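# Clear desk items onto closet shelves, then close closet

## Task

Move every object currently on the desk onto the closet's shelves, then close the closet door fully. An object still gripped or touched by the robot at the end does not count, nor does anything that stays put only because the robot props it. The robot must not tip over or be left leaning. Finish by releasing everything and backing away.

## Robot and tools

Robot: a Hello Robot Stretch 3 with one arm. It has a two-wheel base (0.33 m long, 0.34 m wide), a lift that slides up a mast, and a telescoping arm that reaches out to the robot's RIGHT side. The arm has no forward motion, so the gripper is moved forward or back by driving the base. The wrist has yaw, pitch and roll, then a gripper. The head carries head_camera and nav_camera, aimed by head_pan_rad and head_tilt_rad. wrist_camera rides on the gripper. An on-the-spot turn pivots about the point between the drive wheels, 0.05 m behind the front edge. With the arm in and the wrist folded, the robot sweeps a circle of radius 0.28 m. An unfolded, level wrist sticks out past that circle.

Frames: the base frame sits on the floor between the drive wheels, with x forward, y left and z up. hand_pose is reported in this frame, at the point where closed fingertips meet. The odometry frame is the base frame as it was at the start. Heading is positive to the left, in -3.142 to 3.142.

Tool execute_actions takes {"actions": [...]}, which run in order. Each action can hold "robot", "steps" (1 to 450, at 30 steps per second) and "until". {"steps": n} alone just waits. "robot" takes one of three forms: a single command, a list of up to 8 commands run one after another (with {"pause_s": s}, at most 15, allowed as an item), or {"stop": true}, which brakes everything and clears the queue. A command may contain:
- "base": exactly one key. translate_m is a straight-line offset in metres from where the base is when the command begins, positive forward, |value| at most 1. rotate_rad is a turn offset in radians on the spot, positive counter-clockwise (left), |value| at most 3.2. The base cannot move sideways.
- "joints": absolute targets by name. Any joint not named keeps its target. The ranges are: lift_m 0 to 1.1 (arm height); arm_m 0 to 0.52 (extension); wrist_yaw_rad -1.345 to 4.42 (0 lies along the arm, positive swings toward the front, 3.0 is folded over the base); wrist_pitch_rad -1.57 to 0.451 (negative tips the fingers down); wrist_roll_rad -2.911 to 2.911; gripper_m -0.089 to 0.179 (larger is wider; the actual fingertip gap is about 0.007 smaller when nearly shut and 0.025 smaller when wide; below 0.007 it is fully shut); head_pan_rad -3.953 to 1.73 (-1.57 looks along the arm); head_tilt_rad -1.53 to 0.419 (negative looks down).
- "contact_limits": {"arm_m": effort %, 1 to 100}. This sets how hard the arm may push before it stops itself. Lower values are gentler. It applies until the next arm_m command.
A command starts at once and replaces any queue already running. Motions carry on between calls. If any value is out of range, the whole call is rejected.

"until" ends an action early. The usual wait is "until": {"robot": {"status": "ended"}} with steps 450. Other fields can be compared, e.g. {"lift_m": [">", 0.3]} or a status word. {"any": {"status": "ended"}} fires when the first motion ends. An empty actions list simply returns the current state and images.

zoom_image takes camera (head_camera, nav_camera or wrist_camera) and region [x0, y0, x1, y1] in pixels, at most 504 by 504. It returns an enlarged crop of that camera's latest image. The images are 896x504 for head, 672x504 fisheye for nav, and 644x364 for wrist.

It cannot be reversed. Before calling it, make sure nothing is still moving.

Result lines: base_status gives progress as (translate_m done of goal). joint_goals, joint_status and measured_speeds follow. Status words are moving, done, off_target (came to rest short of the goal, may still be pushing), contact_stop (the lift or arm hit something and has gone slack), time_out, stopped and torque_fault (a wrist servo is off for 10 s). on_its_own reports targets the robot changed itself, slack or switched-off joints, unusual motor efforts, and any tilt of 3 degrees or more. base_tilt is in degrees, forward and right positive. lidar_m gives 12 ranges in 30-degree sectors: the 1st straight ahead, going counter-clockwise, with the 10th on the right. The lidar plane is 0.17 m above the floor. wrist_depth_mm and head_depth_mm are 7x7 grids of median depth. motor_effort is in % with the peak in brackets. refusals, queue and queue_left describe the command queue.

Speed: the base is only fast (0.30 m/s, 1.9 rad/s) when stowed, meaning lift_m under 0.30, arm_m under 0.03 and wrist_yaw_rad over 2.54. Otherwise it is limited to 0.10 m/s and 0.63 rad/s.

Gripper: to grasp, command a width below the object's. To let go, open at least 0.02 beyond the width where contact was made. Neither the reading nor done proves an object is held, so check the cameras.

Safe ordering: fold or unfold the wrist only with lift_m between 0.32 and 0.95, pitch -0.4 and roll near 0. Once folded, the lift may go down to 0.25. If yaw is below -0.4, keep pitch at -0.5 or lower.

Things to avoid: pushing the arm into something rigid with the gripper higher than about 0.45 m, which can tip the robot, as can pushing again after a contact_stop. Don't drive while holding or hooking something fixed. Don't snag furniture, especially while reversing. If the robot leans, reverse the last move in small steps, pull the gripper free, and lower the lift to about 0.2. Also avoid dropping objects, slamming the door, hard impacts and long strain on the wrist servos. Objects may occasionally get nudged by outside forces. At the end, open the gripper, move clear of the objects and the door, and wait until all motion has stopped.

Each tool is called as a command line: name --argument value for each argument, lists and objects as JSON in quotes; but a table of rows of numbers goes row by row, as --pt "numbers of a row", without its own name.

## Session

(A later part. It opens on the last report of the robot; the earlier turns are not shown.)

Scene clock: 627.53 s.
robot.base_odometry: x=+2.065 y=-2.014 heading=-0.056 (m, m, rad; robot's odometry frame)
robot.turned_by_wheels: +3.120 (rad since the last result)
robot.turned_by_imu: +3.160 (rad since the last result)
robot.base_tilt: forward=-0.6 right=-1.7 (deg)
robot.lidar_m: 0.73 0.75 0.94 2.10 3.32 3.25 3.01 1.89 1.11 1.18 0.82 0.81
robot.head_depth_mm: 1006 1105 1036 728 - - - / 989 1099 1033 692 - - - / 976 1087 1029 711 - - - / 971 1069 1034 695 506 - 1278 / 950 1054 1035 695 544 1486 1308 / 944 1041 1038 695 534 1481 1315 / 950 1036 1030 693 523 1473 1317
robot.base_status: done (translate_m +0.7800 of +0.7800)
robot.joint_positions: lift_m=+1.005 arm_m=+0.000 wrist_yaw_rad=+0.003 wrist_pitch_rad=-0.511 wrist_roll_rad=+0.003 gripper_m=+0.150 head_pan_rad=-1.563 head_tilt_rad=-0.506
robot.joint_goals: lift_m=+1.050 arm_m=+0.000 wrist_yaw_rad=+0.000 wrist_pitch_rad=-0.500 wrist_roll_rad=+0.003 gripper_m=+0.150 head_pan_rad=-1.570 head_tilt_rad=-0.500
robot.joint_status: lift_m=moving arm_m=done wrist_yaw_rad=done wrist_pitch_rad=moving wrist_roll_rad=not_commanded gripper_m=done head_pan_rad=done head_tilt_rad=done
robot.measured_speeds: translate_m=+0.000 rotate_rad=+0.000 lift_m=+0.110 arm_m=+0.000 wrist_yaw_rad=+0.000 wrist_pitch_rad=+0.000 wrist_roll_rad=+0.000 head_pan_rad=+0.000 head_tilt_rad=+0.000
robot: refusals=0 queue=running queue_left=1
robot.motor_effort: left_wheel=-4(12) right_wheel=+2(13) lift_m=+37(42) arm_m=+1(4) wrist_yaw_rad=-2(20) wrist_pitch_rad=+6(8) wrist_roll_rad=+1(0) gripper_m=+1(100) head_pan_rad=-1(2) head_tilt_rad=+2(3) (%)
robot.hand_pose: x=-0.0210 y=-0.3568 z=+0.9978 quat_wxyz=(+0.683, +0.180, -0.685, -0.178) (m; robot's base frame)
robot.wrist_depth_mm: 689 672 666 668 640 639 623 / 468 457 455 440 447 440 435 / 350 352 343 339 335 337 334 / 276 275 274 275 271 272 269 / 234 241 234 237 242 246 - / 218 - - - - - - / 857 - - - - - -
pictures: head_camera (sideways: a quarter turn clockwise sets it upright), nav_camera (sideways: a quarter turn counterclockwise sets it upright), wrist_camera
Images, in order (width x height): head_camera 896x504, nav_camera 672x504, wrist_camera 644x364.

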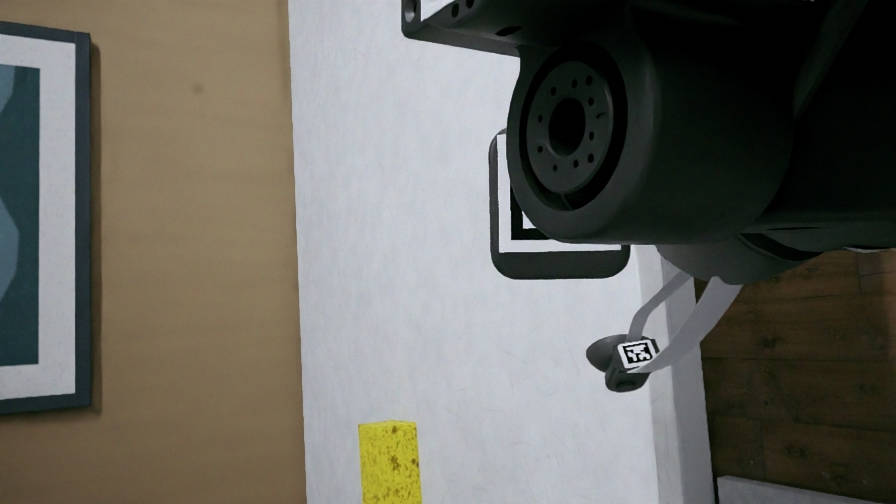

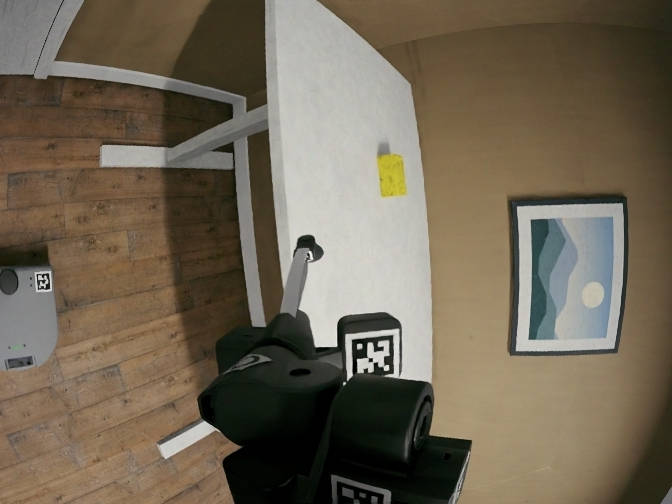

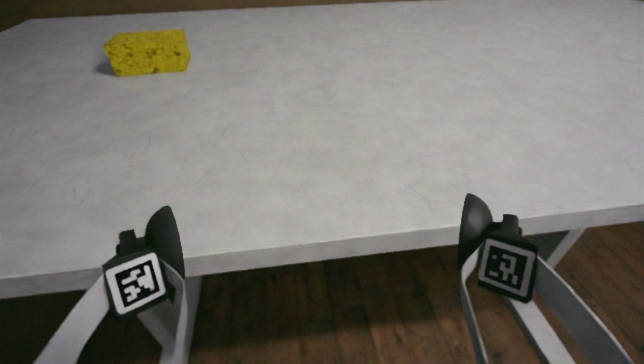

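execute_actions --actions '[{"robot":[{"joints":{"arm_m":0.2,"lift_m":1.05}},{"base":{"translate_m":0.26}},{"joints":{"arm_m":0.4}}],"steps":450,"until":{"robot":{"status":"ended"}}}]'

Scene clock: 647.73 s.
robot.base_odometry: x=+2.325 y=-2.029 heading=-0.056 (m, m, rad; robot's odometry frame)
robot.turned_by_wheels: +0.000 (rad since the last result)
robot.turned_by_imu: +0.004 (rad since the last result)
robot.base_tilt: forward=-0.6 right=-1.7 (deg)
robot.lidar_m: 0.47 0.48 0.61 1.38 3.40 3.52 3.28 1.29 1.23 1.15 0.71 0.53
robot.head_depth_mm: 966 - 1037 693 525 1474 1310 / 957 1086 1031 696 523 1496 1310 / 950 - 906 696 522 1442 1305 / 959 1032 902 696 523 1445 1309 / 949 1027 1025 696 524 1436 1320 / 937 1020 1030 696 522 460 1139 / 927 1011 1030 694 522 457 1301
robot.base_status: done (translate_m +0.2600 of +0.2600)
robot.joint_positions: lift_m=+1.050 arm_m=+0.400 wrist_yaw_rad=+0.002 wrist_pitch_rad=-0.512 wrist_roll_rad=+0.003 gripper_m=+0.150 head_pan_rad=-1.563 head_tilt_rad=-0.506
robot.joint_goals: lift_m=+1.050 arm_m=+0.400 wrist_yaw_rad=+0.000 wrist_pitch_rad=-0.500 wrist_roll_rad=+0.003 gripper_m=+0.150 head_pan_rad=-1.570 head_tilt_rad=-0.500
robot.joint_status: lift_m=done arm_m=done wrist_yaw_rad=done wrist_pitch_rad=done wrist_roll_rad=not_commanded gripper_m=done head_pan_rad=done head_tilt_rad=done
robot.measured_speeds: translate_m=+0.000 rotate_rad=+0.000 lift_m=+0.000 arm_m=+0.000 wrist_yaw_rad=+0.000 wrist_pitch_rad=+0.000 wrist_roll_rad=+0.000 head_pan_rad=+0.000 head_tilt_rad=+0.000
robot: refusals=0 queue=done queue_left=0
robot.motor_effort: left_wheel=-4(5) right_wheel=+3(8) lift_m=+42(45) arm_m=+3(1) wrist_yaw_rad=-2(3) wrist_pitch_rad=+7(6) wrist_roll_rad=+0(0) gripper_m=+1(1) head_pan_rad=-3(2) head_tilt_rad=+1(2) (%)
robot.hand_pose: x=-0.0212 y=-0.7562 z=+1.0417 quat_wxyz=(+0.683, +0.180, -0.685, -0.179) (m; robot's base frame)
robot.wrist_depth_mm: 420 437 440 461 477 493 525 / 454 474 491 509 508 519 536 / 426 429 422 421 409 413 411 / 346 346 342 336 339 339 333 / 287 299 286 286 283 290 282 / 246 - 241 194 231 230 244 / 221 218 212 172 185 212 214
pictures: head_camera (sideways: a quarter turn clockwise sets it upright), nav_camera (sideways: a quarter turn counterclockwise sets it upright), wrist_camera
Images, in order (width x height): head_camera 896x504, nav_camera 672x504, wrist_camera 644x364.

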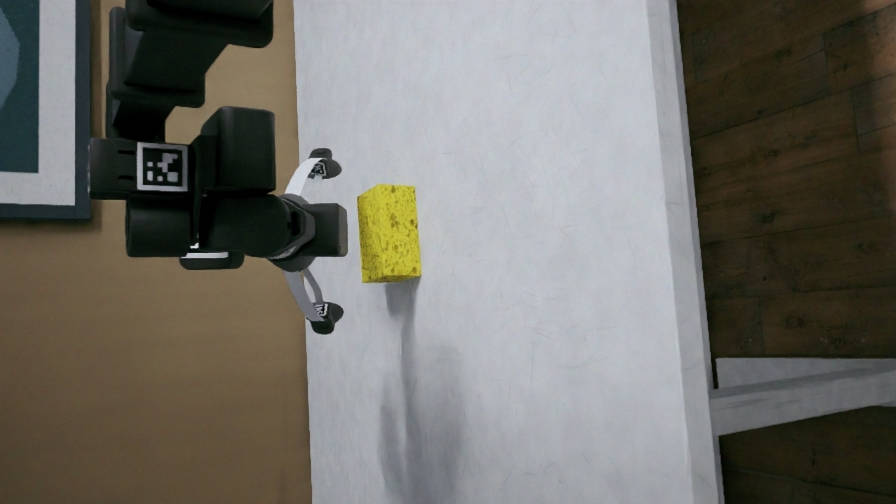

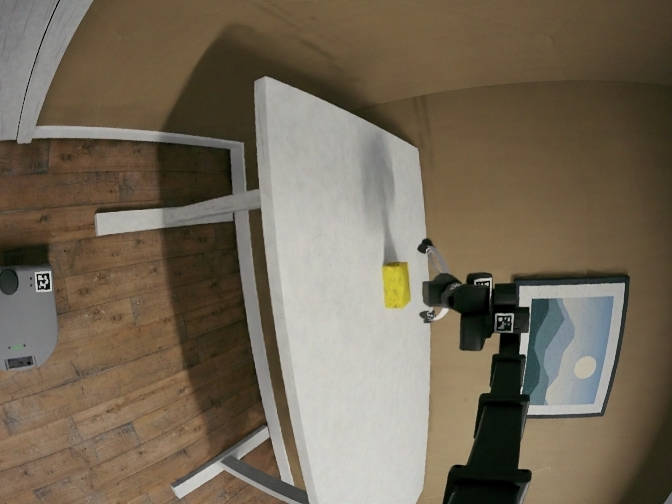

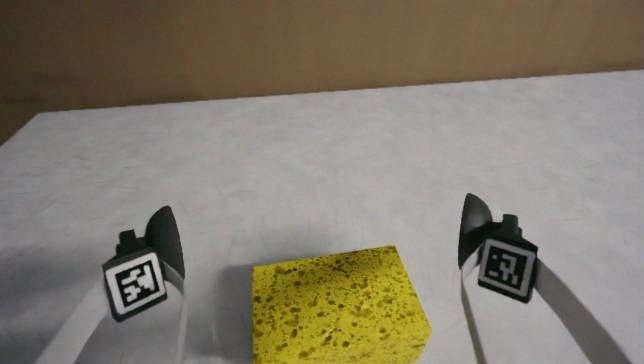

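execute_actions --actions '[{"robot":[{"joints":{"gripper_m":0.175,"arm_m":0.37}},{"joints":{"lift_m":1.0}}],"steps":450,"until":{"robot":{"status":"ended"}}}]'

Scene clock: 657.27 s.
robot.base_odometry: x=+2.325 y=-2.029 heading=-0.056 (m, m, rad; robot's odometry frame)
robot.turned_by_wheels: +0.000 (rad since the last result)
robot.turned_by_imu: +0.001 (rad since the last result)
robot.base_tilt: forward=-0.6 right=-1.8 (deg)
robot.lidar_m: 0.47 0.48 0.62 1.38 3.40 3.51 3.28 1.29 1.23 1.15 0.71 0.53
robot.head_depth_mm: 970 1068 - 678 524 1484 1301 / 966 1051 967 696 524 1499 1305 / 955 1030 - 696 524 1442 1307 / 961 1030 1037 664 523 1453 1304 / 949 1030 1053 690 524 1448 1315 / 937 1017 1032 696 524 458 1137 / 929 1006 1034 694 524 458 1297
robot.base_status: done (translate_m +0.2600 of +0.2600)
robot.joint_positions: lift_m=+1.000 arm_m=+0.370 wrist_yaw_rad=+0.002 wrist_pitch_rad=-0.512 wrist_roll_rad=+0.003 gripper_m=+0.175 head_pan_rad=-1.563 head_tilt_rad=-0.506
robot.joint_goals: lift_m=+1.000 arm_m=+0.370 wrist_yaw_rad=+0.000 wrist_pitch_rad=-0.500 wrist_roll_rad=+0.003 gripper_m=+0.175 head_pan_rad=-1.570 head_tilt_rad=-0.500
robot.joint_status: lift_m=done arm_m=done wrist_yaw_rad=done wrist_pitch_rad=done wrist_roll_rad=not_commanded gripper_m=done head_pan_rad=done head_tilt_rad=done
robot.measured_speeds: translate_m=+0.000 rotate_rad=+0.000 lift_m=+0.000 arm_m=+0.000 wrist_yaw_rad=+0.000 wrist_pitch_rad=+0.000 wrist_roll_rad=+0.000 head_pan_rad=+0.000 head_tilt_rad=+0.000
robot: refusals=0 queue=done queue_left=0
robot.motor_effort: left_wheel=-4(4) right_wheel=+3(3) lift_m=+17(41) arm_m=-1(2) wrist_yaw_rad=-1(2) wrist_pitch_rad=+7(7) wrist_roll_rad=+1(0) gripper_m=+1(95) head_pan_rad=-1(1) head_tilt_rad=+2(2) (%)
robot.hand_pose: x=-0.0212 y=-0.7269 z=+0.9926 quat_wxyz=(+0.683, +0.180, -0.685, -0.179) (m; robot's base frame)
robot.wrist_depth_mm: 444 467 479 488 503 515 537 / 439 441 437 431 433 426 419 / 334 332 330 323 325 321 320 / 267 267 269 197 255 264 261 / 227 231 216 165 170 227 218 / 199 189 187 176 186 184 190 / 167 169 169 169 168 167 166
pictures: head_camera (sideways: a quarter turn clockwise sets it upright), nav_camera (sideways: a quarter turn counterclockwise sets it upright), wrist_camera
Images, in order (width x height): head_camera 896x504, nav_camera 672x504, wrist_camera 644x364.

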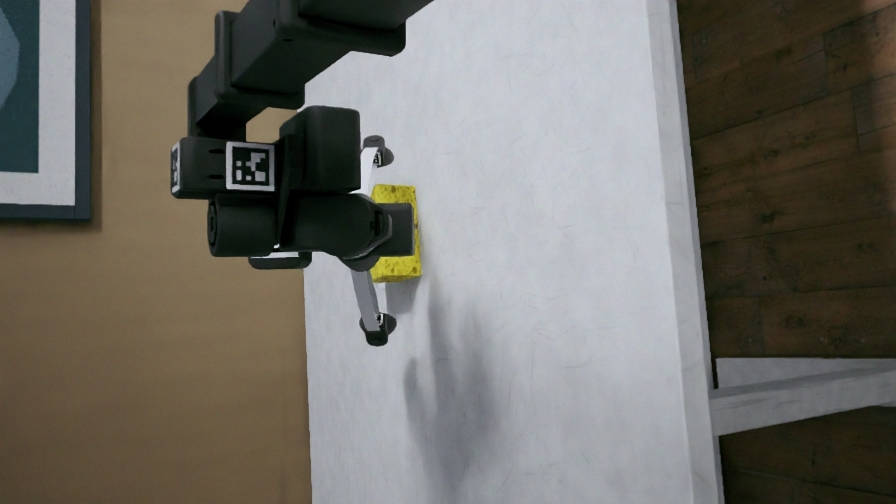

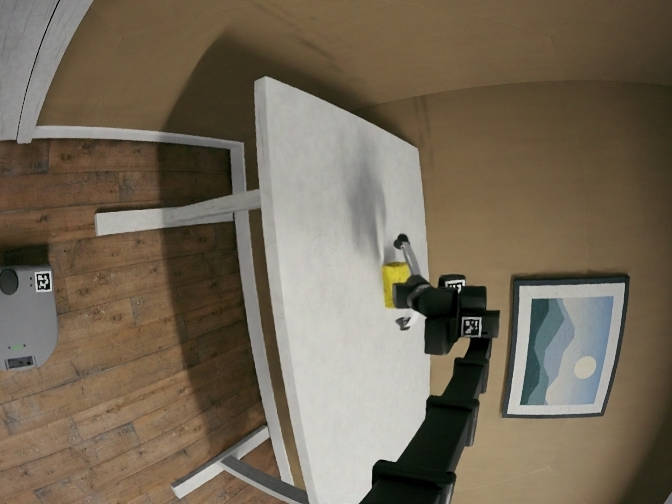

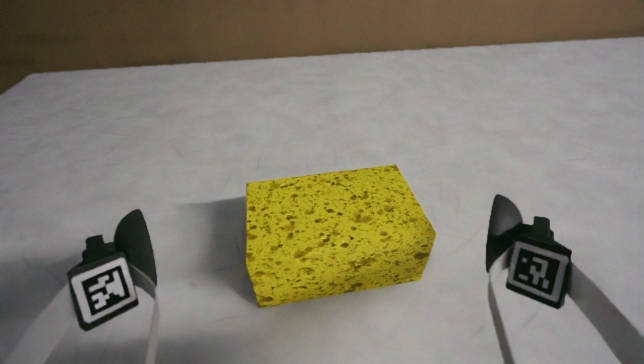

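execute_actions --actions '[{"robot":[{"joints":{"arm_m":0.40,"lift_m":0.995}},{"joints":{"gripper_m":0.07}},{"joints":{"lift_m":1.06}}],"steps":450,"until":{"robot":{"status":"ended"}}}]'

Scene clock: 663.57 s.
robot.base_odometry: x=+2.325 y=-2.029 heading=-0.056 (m, m, rad; robot's odometry frame)
robot.turned_by_wheels: +0.000 (rad since the last result)
robot.turned_by_imu: +0.001 (rad since the last result)
robot.base_tilt: forward=-0.6 right=-1.7 (deg)
robot.lidar_m: 0.47 0.48 0.61 1.38 3.41 3.51 3.27 1.29 1.23 1.15 0.71 0.53
robot.head_depth_mm: 959 - 1033 696 526 1493 1313 / 949 1071 1032 694 522 1486 1307 / 940 - 967 694 525 1449 1308 / 958 1037 711 694 524 1440 1313 / 955 1032 1034 696 523 1439 1306 / 938 1022 1030 694 523 458 1132 / 930 1001 1025 693 523 458 1313
robot.base_status: done (translate_m +0.2600 of +0.2600)
robot.joint_positions: lift_m=+1.060 arm_m=+0.400 wrist_yaw_rad=+0.002 wrist_pitch_rad=-0.513 wrist_roll_rad=+0.003 gripper_m=+0.071 head_pan_rad=-1.563 head_tilt_rad=-0.506
robot.joint_goals: lift_m=+1.060 arm_m=+0.400 wrist_yaw_rad=+0.000 wrist_pitch_rad=-0.500 wrist_roll_rad=+0.003 gripper_m=+0.070 head_pan_rad=-1.570 head_tilt_rad=-0.500
robot.joint_status: lift_m=done arm_m=done wrist_yaw_rad=done wrist_pitch_rad=done wrist_roll_rad=not_commanded gripper_m=done head_pan_rad=done head_tilt_rad=done
robot.measured_speeds: translate_m=+0.000 rotate_rad=+0.000 lift_m=+0.000 arm_m=+0.000 wrist_yaw_rad=+0.000 wrist_pitch_rad=+0.000 wrist_roll_rad=+0.000 head_pan_rad=+0.000 head_tilt_rad=+0.000
robot: refusals=0 queue=done queue_left=0
robot.motor_effort: left_wheel=-4(4) right_wheel=+3(3) lift_m=+43(42) arm_m=+3(2) wrist_yaw_rad=-2(2) wrist_pitch_rad=+8(8) wrist_roll_rad=+1(1) gripper_m=-20(100) head_pan_rad=-1(2) head_tilt_rad=+3(2) (%)
robot.hand_pose: x=-0.0212 y=-0.7561 z=+1.0515 quat_wxyz=(+0.683, +0.180, -0.685, -0.179) (m; robot's base frame)
robot.wrist_depth_mm: 420 431 438 464 479 503 519 / 457 477 490 513 518 530 556 / 443 443 439 441 429 429 431 / 360 358 357 355 349 348 348 / 301 302 160 158 158 296 293 / 259 267 138 138 144 254 250 / 228 228 214 157 217 222 223
pictures: head_camera (sideways: a quarter turn clockwise sets it upright), nav_camera (sideways: a quarter turn counterclockwise sets it upright), wrist_camera
Images, in order (width x height): head_camera 896x504, nav_camera 672x504, wrist_camera 644x364.

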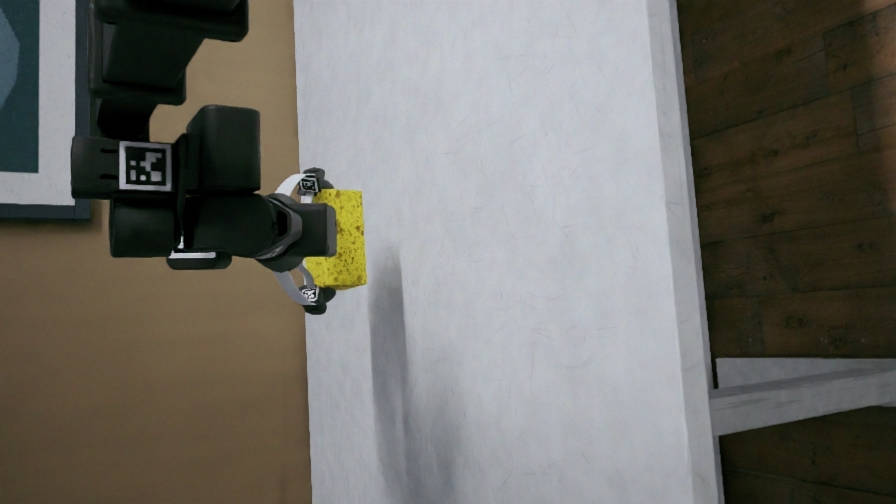

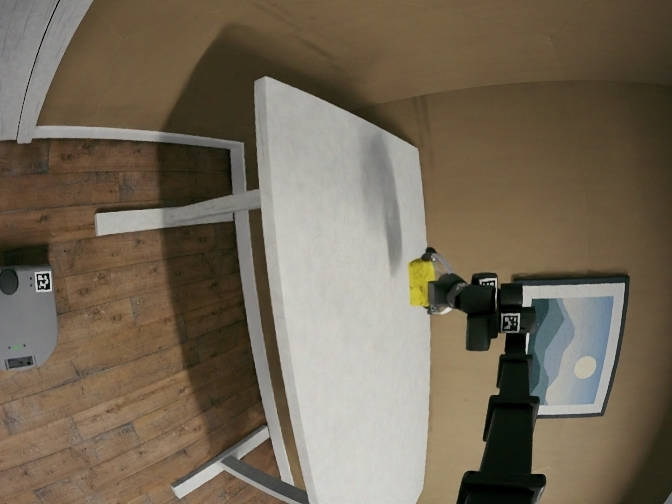

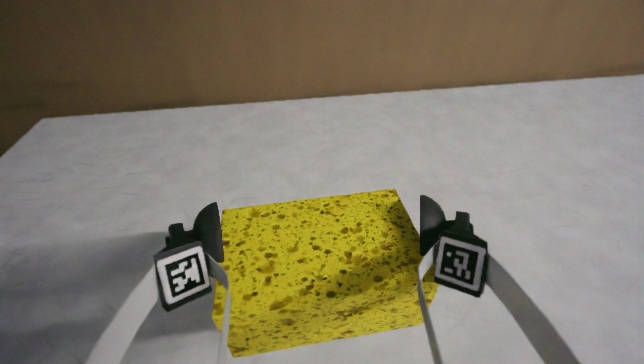

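execute_actions --actions '[{"robot":[{"joints":{"arm_m":0.0}},{"base":{"translate_m":-0.8}},{"base":{"rotate_rad":1.56}},{"joints":{"head_pan_rad":0,"head_tilt_rad":-0.4,"lift_m":0.95,"wrist_pitch_rad":-0.4}},{"base":{"translate_m":1.0}},{"base":{"translate_m":0.9}}],"steps":450,"until":{"robot":{"status":"ended"}}},{"steps":450,"until":{"robot":{"status":"ended"}}},{"steps":450,"until":{"robot":{"status":"ended"}}}]'

Scene clock: 705.20 s.
robot.base_odometry: x=+1.653 y=-0.088 heading=+1.504 (m, m, rad; robot's odometry frame)
robot.turned_by_wheels: +1.560 (rad since the last result)
robot.turned_by_imu: +1.578 (rad since the last result)
robot.base_tilt: forward=-0.5 right=-1.7 (deg)
robot.lidar_m: 0.91 1.03 1.19 2.70 2.74 3.37 2.73 1.69 1.15 1.07 1.09 0.98
robot.head_depth_mm: 1399 1536 1698 1835 1980 1725 1388 / 770 826 893 968 1080 1571 1374 / 752 810 871 945 1033 1140 1259 / 1351 1443 1566 1363 1507 1620 1331 / 1348 1444 1564 1704 1581 1703 1411 / 1340 1415 1544 1686 1577 1724 1396 / 1327 1399 1520 1656 1580 1728 1394
robot.base_status: done (translate_m +0.9000 of +0.9000)
robot.joint_positions: lift_m=+0.950 arm_m=+0.000 wrist_yaw_rad=+0.002 wrist_pitch_rad=-0.420 wrist_roll_rad=+0.003 gripper_m=+0.071 head_pan_rad=-0.007 head_tilt_rad=-0.408
robot.joint_goals: lift_m=+0.950 arm_m=+0.000 wrist_yaw_rad=+0.000 wrist_pitch_rad=-0.400 wrist_roll_rad=+0.003 gripper_m=+0.070 head_pan_rad=+0.000 head_tilt_rad=-0.400
robot.joint_status: lift_m=done arm_m=done wrist_yaw_rad=done wrist_pitch_rad=done wrist_roll_rad=not_commanded gripper_m=done head_pan_rad=done head_tilt_rad=done
robot.measured_speeds: translate_m=+0.000 rotate_rad=+0.000 lift_m=+0.000 arm_m=+0.000 wrist_yaw_rad=+0.000 wrist_pitch_rad=+0.000 wrist_roll_rad=+0.000 head_pan_rad=+0.000 head_tilt_rad=+0.000
robot: refusals=0 queue=done queue_left=0
robot.motor_effort: left_wheel=-4(9) right_wheel=+4(8) lift_m=+17(44) arm_m=-2(4) wrist_yaw_rad=-2(2) wrist_pitch_rad=+12(12) wrist_roll_rad=+1(0) gripper_m=-20(20) head_pan_rad=+2(29) head_tilt_rad=+2(11) (%)
robot.hand_pose: x=-0.0212 y=-0.3695 z=+0.9628 quat_wxyz=(+0.691, +0.148, -0.692, -0.147) (m; robot's base frame)
robot.wrist_depth_mm: 682 693 741 722 737 802 842 / 729 756 773 780 800 852 916 / 795 844 853 922 900 976 - / 929 902 979 983 - - - / - - 160 158 158 - - / - - 137 138 143 - - / - - - 156 - - -
pictures: head_camera (sideways: a quarter turn clockwise sets it upright), nav_camera (sideways: a quarter turn counterclockwise sets it upright), wrist_camera
Images, in order (width x height): head_camera 896x504, nav_camera 672x504, wrist_camera 644x364.

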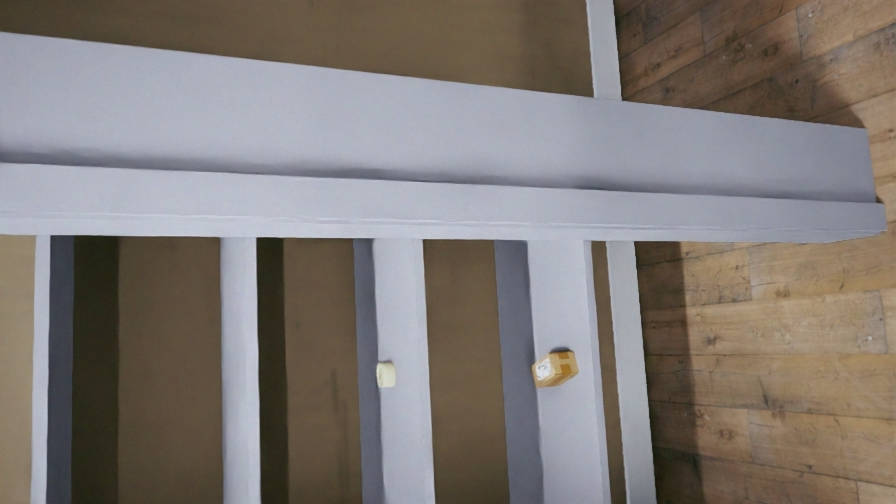

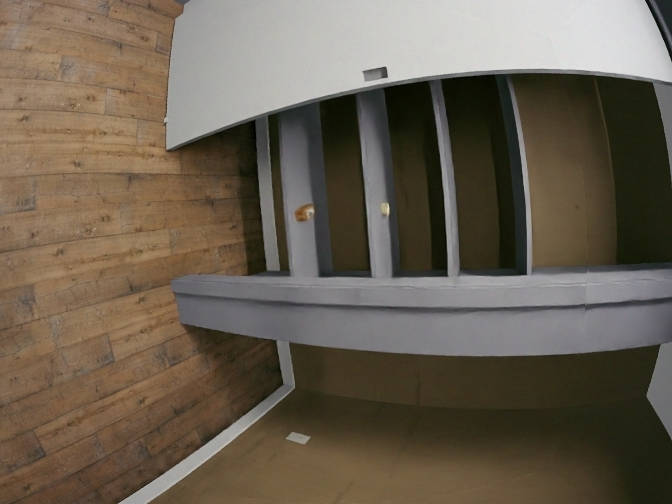

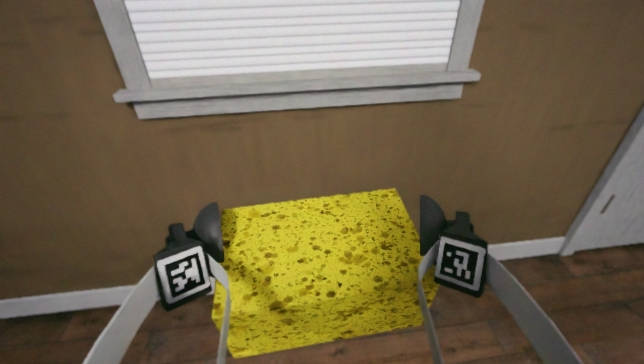

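execute_actions --actions '[{"robot":[{"base":{"rotate_rad":0.6}},{"base":{"translate_m":0.5}},{"base":{"rotate_rad":0.96}},{"joints":{"head_pan_rad":-1.57,"head_tilt_rad":-0.5}}],"steps":450,"until":{"robot":{"status":"ended"}}}]'

Scene clock: 720.97 s.
robot.base_odometry: x=+1.399 y=+0.343 heading=+3.063 (m, m, rad; robot's odometry frame)
robot.turned_by_wheels: +1.560 (rad since the last result)
robot.turned_by_imu: +1.569 (rad since the last result)
robot.base_tilt: forward=-0.6 right=-1.7 (deg)
robot.lidar_m: 1.29 2.50 3.16 3.16 2.08 1.41 1.31 0.75 0.61 1.20 0.52 0.62
robot.head_depth_mm: 1031 1009 1132 1046 1185 - - / 1036 1080 1207 1043 1286 - - / 1024 976 1199 995 1341 - - / 1010 972 1181 989 1330 - - / 1007 974 1161 989 1292 1458 1311 / 987 974 1164 989 1288 1129 1312 / 979 972 1150 988 1282 1121 1312
robot.base_status: done (rotate_rad +0.9598 of +0.9600)
robot.joint_positions: lift_m=+0.950 arm_m=+0.000 wrist_yaw_rad=+0.002 wrist_pitch_rad=-0.420 wrist_roll_rad=+0.003 gripper_m=+0.071 head_pan_rad=-1.563 head_tilt_rad=-0.493
robot.joint_goals: lift_m=+0.950 arm_m=+0.000 wrist_yaw_rad=+0.000 wrist_pitch_rad=-0.400 wrist_roll_rad=+0.003 gripper_m=+0.070 head_pan_rad=-1.570 head_tilt_rad=-0.500
robot.joint_status: lift_m=done arm_m=done wrist_yaw_rad=done wrist_pitch_rad=done wrist_roll_rad=not_commanded gripper_m=done head_pan_rad=done head_tilt_rad=done
robot.measured_speeds: translate_m=+0.000 rotate_rad=+0.000 lift_m=+0.000 arm_m=+0.000 wrist_yaw_rad=+0.000 wrist_pitch_rad=+0.000 wrist_roll_rad=+0.000 head_pan_rad=+0.000 head_tilt_rad=+0.000
robot: refusals=0 queue=done queue_left=0
robot.motor_effort: left_wheel=-4(8) right_wheel=+4(8) lift_m=+17(17) arm_m=-2(2) wrist_yaw_rad=-2(2) wrist_pitch_rad=+12(11) wrist_roll_rad=+1(1) gripper_m=-20(20) head_pan_rad=-3(25) head_tilt_rad=-2(9) (%)
robot.hand_pose: x=-0.0212 y=-0.3695 z=+0.9628 quat_wxyz=(+0.691, +0.148, -0.692, -0.147) (m; robot's base frame)
robot.wrist_depth_mm: 790 793 809 847 854 606 427 / 808 808 812 789 764 610 347 / 603 610 620 - 915 640 357 / - - - - - 653 362 / 312 858 159 158 158 490 368 / 332 768 137 137 144 477 421 / 368 - - 157 - 579 525
pictures: head_camera (sideways: a quarter turn clockwise sets it upright), nav_camera (sideways: a quarter turn counterclockwise sets it upright), wrist_camera
Images, in order (width x height): head_camera 896x504, nav_camera 672x504, wrist_camera 644x364.

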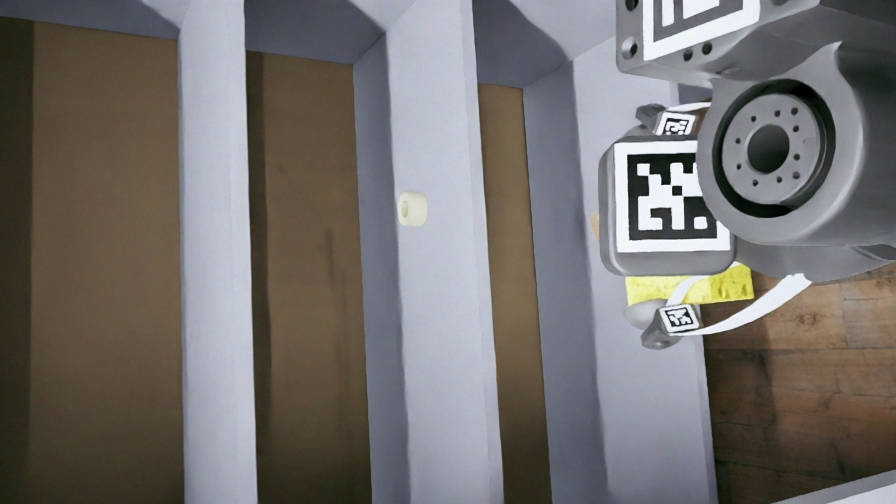

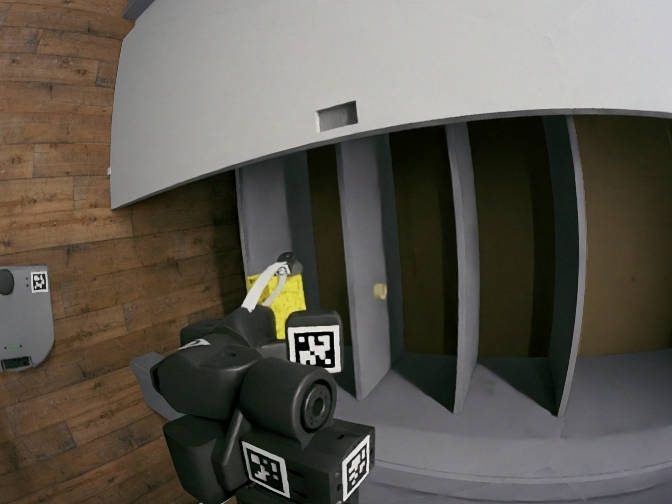

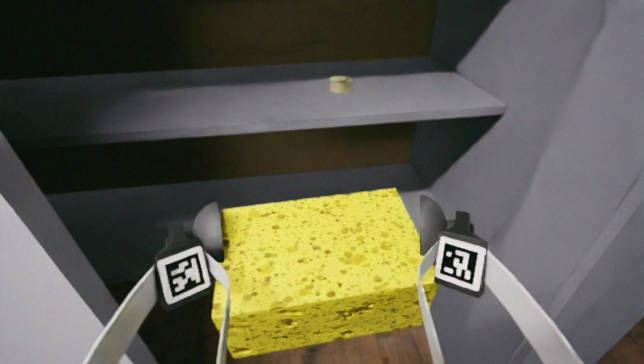

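execute_actions --actions '[{"robot":[{"base":{"translate_m":0.1}},{"joints":{"arm_m":0.5,"lift_m":0.97}},{"joints":{"lift_m":0.885}}],"steps":450,"until":{"robot":{"status":"ended"}}}]'

Scene clock: 733.40 s.
robot.base_odometry: x=+1.299 y=+0.350 heading=+3.063 (m, m, rad; robot's odometry frame)
robot.turned_by_wheels: +0.000 (rad since the last result)
robot.turned_by_imu: +0.002 (rad since the last result)
robot.base_tilt: forward=-0.5 right=-1.7 (deg)
robot.lidar_m: 1.26 2.40 3.08 3.16 2.24 1.52 1.41 0.71 0.67 1.19 0.48 0.61
robot.head_depth_mm: 1038 1076 1218 1045 - 1472 1316 / 1026 965 1195 986 1243 1494 1317 / 1016 966 1167 902 1292 1461 1311 / 1003 967 1161 902 1292 1446 1322 / 986 965 1160 985 1279 1122 1315 / 979 967 1164 990 1281 1086 725 / 964 966 1106 481 526 584 662
robot.base_status: done (translate_m +0.1000 of +0.1000)
robot.joint_positions: lift_m=+0.885 arm_m=+0.500 wrist_yaw_rad=+0.002 wrist_pitch_rad=-0.419 wrist_roll_rad=+0.003 gripper_m=+0.071 head_pan_rad=-1.563 head_tilt_rad=-0.494
robot.joint_goals: lift_m=+0.885 arm_m=+0.500 wrist_yaw_rad=+0.000 wrist_pitch_rad=-0.400 wrist_roll_rad=+0.003 gripper_m=+0.070 head_pan_rad=-1.570 head_tilt_rad=-0.500
robot.joint_status: lift_m=done arm_m=done wrist_yaw_rad=done wrist_pitch_rad=done wrist_roll_rad=not_commanded gripper_m=done head_pan_rad=done head_tilt_rad=done
robot.measured_speeds: translate_m=+0.000 rotate_rad=+0.000 lift_m=+0.000 arm_m=+0.000 wrist_yaw_rad=+0.000 wrist_pitch_rad=+0.000 wrist_roll_rad=+0.000 head_pan_rad=+0.000 head_tilt_rad=+0.000
robot: refusals=0 queue=done queue_left=0
robot.motor_effort: left_wheel=-4(4) right_wheel=+4(9) lift_m=+17(45) arm_m=+4(0) wrist_yaw_rad=-2(2) wrist_pitch_rad=+11(11) wrist_roll_rad=+1(0) gripper_m=-20(20) head_pan_rad=-3(3) head_tilt_rad=-3(2) (%)
robot.hand_pose: x=-0.0212 y=-0.8689 z=+0.8979 quat_wxyz=(+0.691, +0.148, -0.692, -0.147) (m; robot's base frame)
robot.wrist_depth_mm: 369 380 392 403 422 434 442 / 402 415 424 445 463 474 470 / 409 411 408 394 399 395 388 / 315 310 312 310 306 277 301 / 256 255 159 159 157 249 244 / 216 220 137 137 144 209 206 / 185 183 173 156 175 180 180
pictures: head_camera (sideways: a quarter turn clockwise sets it upright), nav_camera (sideways: a quarter turn counterclockwise sets it upright), wrist_camera
Images, in order (width x height): head_camera 896x504, nav_camera 672x504, wrist_camera 644x364.

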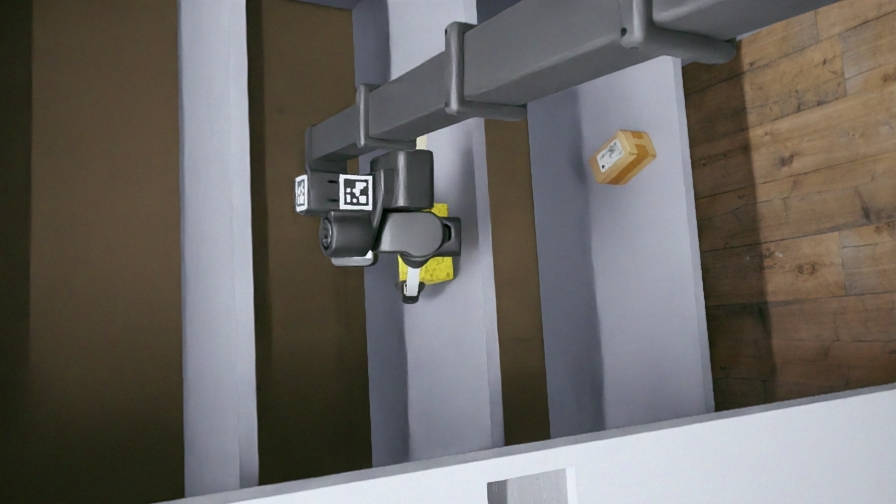

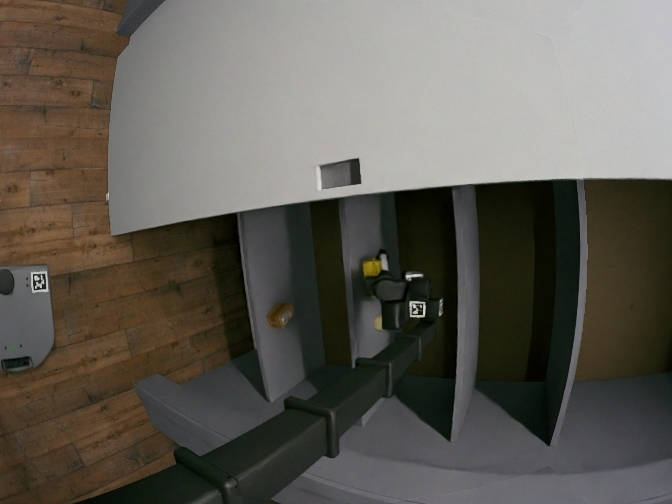

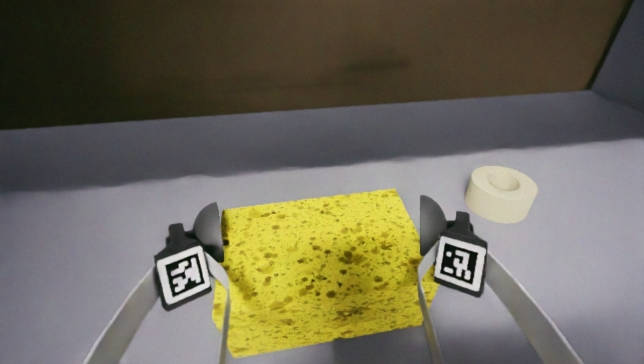

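execute_actions --actions '[{"robot":[{"joints":{"lift_m":0.877}},{"joints":{"gripper_m":0.12}},{"joints":{"lift_m":0.94}},{"joints":{"arm_m":0.0}},{"joints":{"gripper_m":0.0,"wrist_pitch_rad":0,"lift_m":0.9}}],"steps":450,"until":{"robot":{"status":"ended"}}}]'

Scene clock: 745.70 s.
robot.base_odometry: x=+1.299 y=+0.350 heading=+3.063 (m, m, rad; robot's odometry frame)
robot.turned_by_wheels: +0.000 (rad since the last result)
robot.turned_by_imu: +0.001 (rad since the last result)
robot.base_tilt: forward=-0.6 right=-1.7 (deg)
robot.lidar_m: 1.26 2.40 3.05 3.14 2.23 1.52 1.41 0.71 0.67 1.20 0.48 0.61
robot.head_depth_mm: 1037 1088 1227 1040 1292 1387 - / 1024 972 1201 1040 1285 1508 - / 1015 976 1192 986 1313 - - / 1006 972 1169 898 1359 - - / 988 973 1166 992 1294 1128 1326 / 983 972 1156 986 1281 1098 724 / 965 966 1101 484 526 583 666
robot.base_status: done (translate_m +0.1000 of +0.1000)
robot.joint_positions: lift_m=+0.900 arm_m=+0.000 wrist_yaw_rad=+0.002 wrist_pitch_rad=-0.022 wrist_roll_rad=+0.003 gripper_m=+0.000 head_pan_rad=-1.563 head_tilt_rad=-0.494
robot.joint_goals: lift_m=+0.900 arm_m=+0.000 wrist_yaw_rad=+0.000 wrist_pitch_rad=+0.000 wrist_roll_rad=+0.003 gripper_m=+0.000 head_pan_rad=-1.570 head_tilt_rad=-0.500
robot.joint_status: lift_m=done arm_m=done wrist_yaw_rad=done wrist_pitch_rad=done wrist_roll_rad=not_commanded gripper_m=done head_pan_rad=done head_tilt_rad=done
robot.measured_speeds: translate_m=+0.000 rotate_rad=+0.000 lift_m=+0.000 arm_m=+0.000 wrist_yaw_rad=+0.000 wrist_pitch_rad=+0.000 wrist_roll_rad=+0.000 head_pan_rad=+0.000 head_tilt_rad=+0.000
robot: refusals=0 queue=done queue_left=0
robot.motor_effort: left_wheel=-4(4) right_wheel=+4(4) lift_m=+17(46) arm_m=-2(1) wrist_yaw_rad=-2(2) wrist_pitch_rad=+13(13) wrist_roll_rad=+1(1) gripper_m=-3(100) head_pan_rad=-3(1) head_tilt_rad=-3(2) (%)
robot.hand_pose: x=-0.0210 y=-0.4010 z=+1.0095 quat_wxyz=(+0.706, +0.009, -0.708, -0.008) (m; robot's base frame)
robot.wrist_depth_mm: 197 792 845 868 901 741 530 / 203 845 846 919 873 673 545 / 208 897 909 908 968 762 545 / 218 905 928 930 977 764 544 / 232 588 626 - 720 688 553 / 232 986 - - - 796 557 / 240 273 857 863 816 776 567
pictures: head_camera (sideways: a quarter turn clockwise sets it upright), nav_camera (sideways: a quarter turn counterclockwise sets it upright), wrist_camera
Images, in order (width x height): head_camera 896x504, nav_camera 672x504, wrist_camera 644x364.

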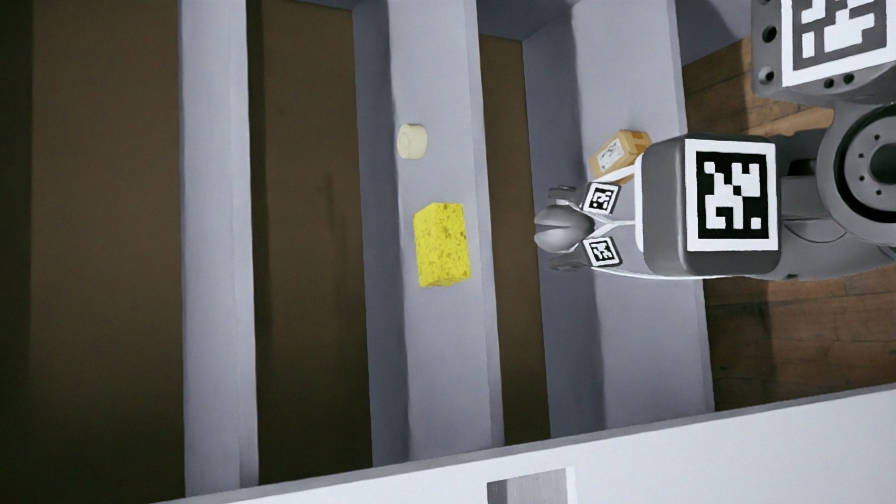

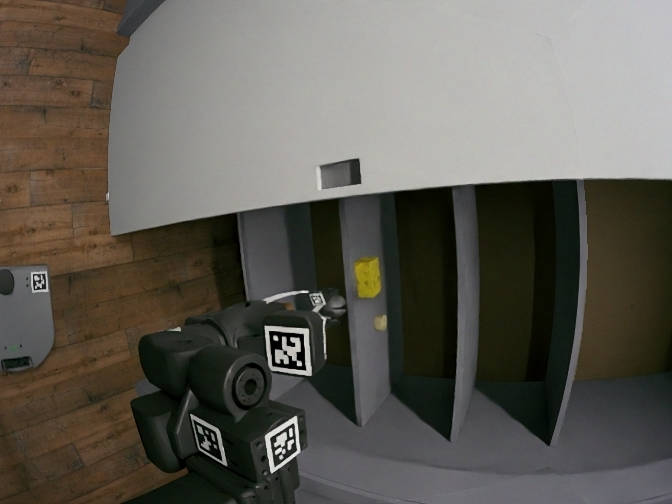

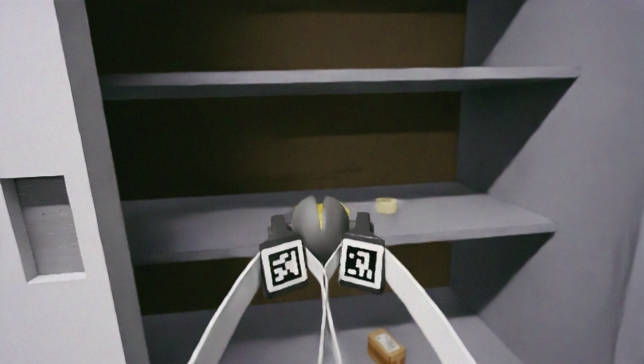

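execute_actions --actions '[{"robot":{"joints":{"head_pan_rad":-0.5,"head_tilt_rad":-0.6,"wrist_pitch_rad":-0.4,"lift_m":0.4}},"steps":450,"until":{"robot":{"status":"ended"}}}]'

Scene clock: 759.67 s.
robot.base_odometry: x=+1.299 y=+0.350 heading=+3.063 (m, m, rad; robot's odometry frame)
robot.turned_by_wheels: +0.000 (rad since the last result)
robot.turned_by_imu: +0.001 (rad since the last result)
robot.base_tilt: forward=-0.5 right=-1.8 (deg)
robot.lidar_m: 1.26 2.40 3.02 3.15 2.23 1.52 1.41 0.71 0.67 1.19 0.48 0.61
robot.head_depth_mm: 474 510 549 596 649 716 793 / 520 565 613 669 740 829 937 / 580 633 692 766 862 977 1130 / 654 717 797 899 1031 1204 1240 / 741 831 943 1105 1358 1427 1245 / 895 989 1114 1303 1619 1461 1233 / 994 2156 2433 2220 1760 1460 1240
robot.base_status: done (translate_m +0.1000 of +0.1000)
robot.joint_positions: lift_m=+0.400 arm_m=+0.000 wrist_yaw_rad=+0.002 wrist_pitch_rad=-0.413 wrist_roll_rad=+0.003 gripper_m=+0.000 head_pan_rad=-0.507 head_tilt_rad=-0.592
robot.joint_goals: lift_m=+0.400 arm_m=+0.000 wrist_yaw_rad=+0.000 wrist_pitch_rad=-0.400 wrist_roll_rad=+0.003 gripper_m=+0.000 head_pan_rad=-0.500 head_tilt_rad=-0.600
robot.joint_status: lift_m=done arm_m=done wrist_yaw_rad=done wrist_pitch_rad=done wrist_roll_rad=not_commanded gripper_m=done head_pan_rad=done head_tilt_rad=done
robot.measured_speeds: translate_m=+0.000 rotate_rad=+0.000 lift_m=+0.000 arm_m=+0.000 wrist_yaw_rad=+0.000 wrist_pitch_rad=+0.000 wrist_roll_rad=+0.000 head_pan_rad=+0.000 head_tilt_rad=+0.000
robot: refusals=0 queue=done queue_left=0
robot.motor_effort: left_wheel=-3(4) right_wheel=+3(3) lift_m=+17(19) arm_m=-2(2) wrist_yaw_rad=-2(1) wrist_pitch_rad=+8(13) wrist_roll_rad=+1(1) gripper_m=-2(2) head_pan_rad=+3(31) head_tilt_rad=-2(10) (%)
robot.hand_pose: x=-0.0212 y=-0.3703 z=+0.4142 quat_wxyz=(+0.691, +0.146, -0.693, -0.145) (m; robot's base frame)
robot.wrist_depth_mm: 200 595 576 560 607 621 522 / 206 870 890 969 946 749 542 / 220 959 995 - - 766 557 / 242 285 916 951 885 810 544 / 268 292 761 - 741 709 465 / 303 322 626 607 616 615 482 / 352 375 525 536 538 526 499
pictures: head_camera (sideways: a quarter turn clockwise sets it upright), nav_camera (sideways: a quarter turn counterclockwise sets it upright), wrist_camera
Images, in order (width x height): head_camera 896x504, nav_camera 672x504, wrist_camera 644x364.

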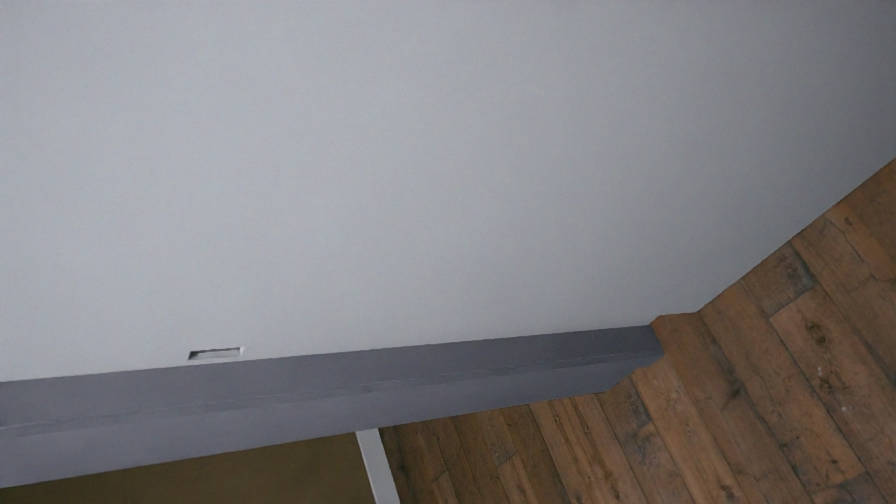

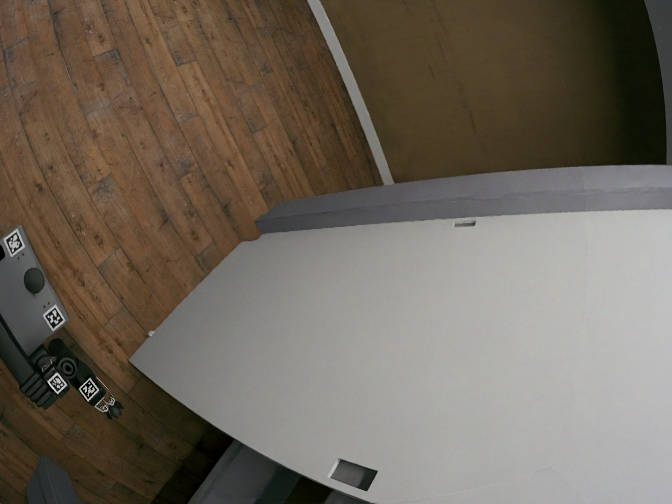

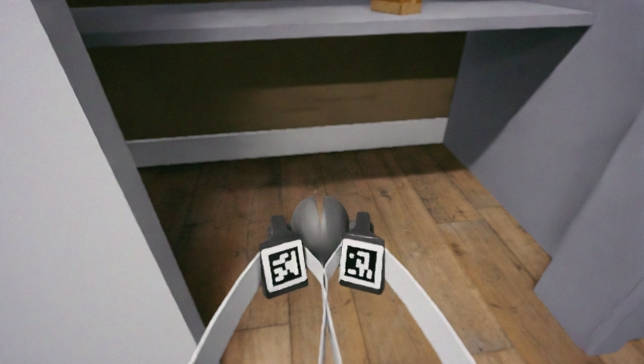

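execute_actions --actions '[{"robot":[{"base":{"translate_m":0.75},"joints":{"head_pan_rad":-1.4,"head_tilt_rad":-0.7,"wrist_pitch_rad":0,"lift_m":0.3}}],"steps":450,"until":{"robot":{"status":"ended"}}}]'

Scene clock: 777.90 s.
robot.base_odometry: x=+0.552 y=+0.409 heading=+3.063 (m, m, rad; robot's odometry frame)
robot.turned_by_wheels: -0.001 (rad since the last result)
robot.turned_by_imu: -0.143 (rad since the last result)
robot.base_tilt: forward=-0.6 right=-1.8 (deg)
robot.lidar_m: 1.64 1.64 1.91 3.34 3.65 2.45 2.13 1.28 0.45 0.39 0.39 0.45
robot.head_depth_mm: 314 353 403 468 561 698 922 / 311 349 398 462 551 682 893 / 308 345 394 456 540 671 870 / 305 341 388 449 533 656 851 / 303 339 384 444 525 644 832 / 300 335 380 438 516 632 812 / 297 332 375 432 509 617 833
robot.base_status: done (translate_m +0.7499 of +0.7500)
robot.joint_positions: lift_m=+0.300 arm_m=-0.001 wrist_yaw_rad=-0.097 wrist_pitch_rad=-0.024 wrist_roll_rad=+0.003 gripper_m=+0.000 head_pan_rad=-1.393 head_tilt_rad=-0.691
robot.joint_goals: lift_m=+0.300 arm_m=+0.000 wrist_yaw_rad=+0.000 wrist_pitch_rad=+0.000 wrist_roll_rad=+0.003 gripper_m=+0.000 head_pan_rad=-1.400 head_tilt_rad=-0.700
robot.joint_status: lift_m=done arm_m=done wrist_yaw_rad=done wrist_pitch_rad=done wrist_roll_rad=not_commanded gripper_m=done head_pan_rad=done head_tilt_rad=done
robot.measured_speeds: translate_m=+0.000 rotate_rad=+0.000 lift_m=+0.000 arm_m=+0.000 wrist_yaw_rad=+0.000 wrist_pitch_rad=+0.000 wrist_roll_rad=+0.000 head_pan_rad=+0.000 head_tilt_rad=+0.000
robot: refusals=0 queue=done queue_left=0
robot.on_its_own: right_wheel is at rest, and its effort (+30) is outside its rest range (-18 to +18); wrist_yaw_rad is at rest, and its effort (+60) is outside its rest range (-12 to +12)
robot.motor_effort: left_wheel=-12(15) right_wheel=+30(38) lift_m=+17(16) arm_m=+8(11) wrist_yaw_rad=+60(63) wrist_pitch_rad=+13(14) wrist_roll_rad=+1(1) gripper_m=-17(18) head_pan_rad=-2(29) head_tilt_rad=-2(13) (%)
robot.hand_pose: x=-0.0462 y=-0.3983 z=+0.4090 quat_wxyz=(+0.705, -0.026, -0.708, -0.043) (m; robot's base frame)
robot.wrist_depth_mm: 121 129 142 157 175 197 230 / 125 132 146 162 182 208 243 / 128 136 151 168 189 217 255 / 132 141 156 174 197 228 269 / 135 146 161 - 211 240 283 / 139 150 165 190 214 253 303 / 143 154 170 193 221 272 327
pictures: head_camera (sideways: a quarter turn clockwise sets it upright), nav_camera (sideways: a quarter turn counterclockwise sets it upright), wrist_camera
Images, in order (width x height): head_camera 896x504, nav_camera 672x504, wrist_camera 644x364.

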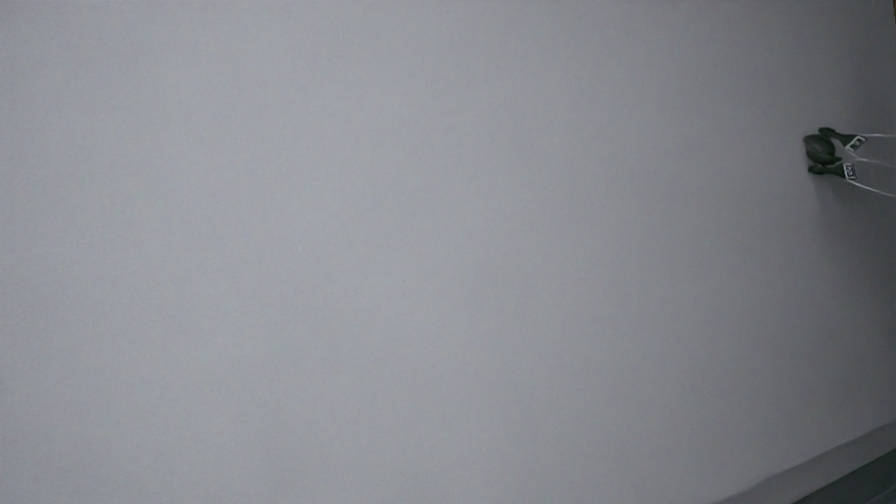

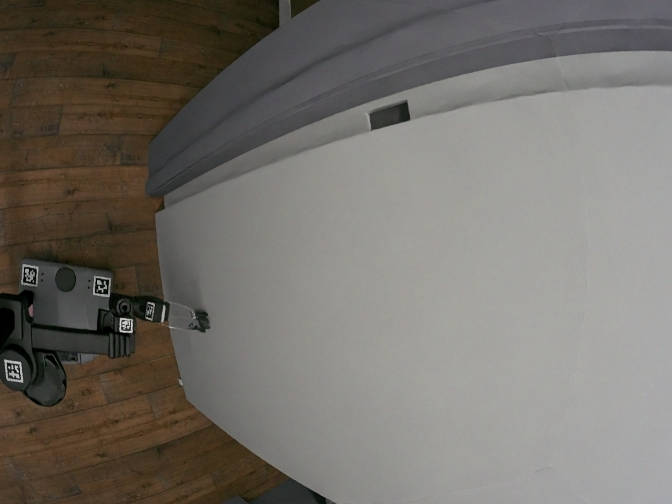

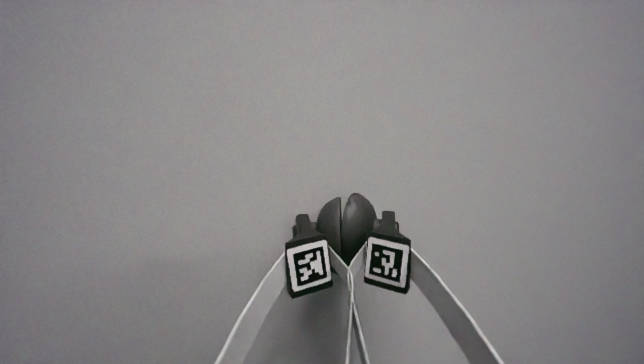

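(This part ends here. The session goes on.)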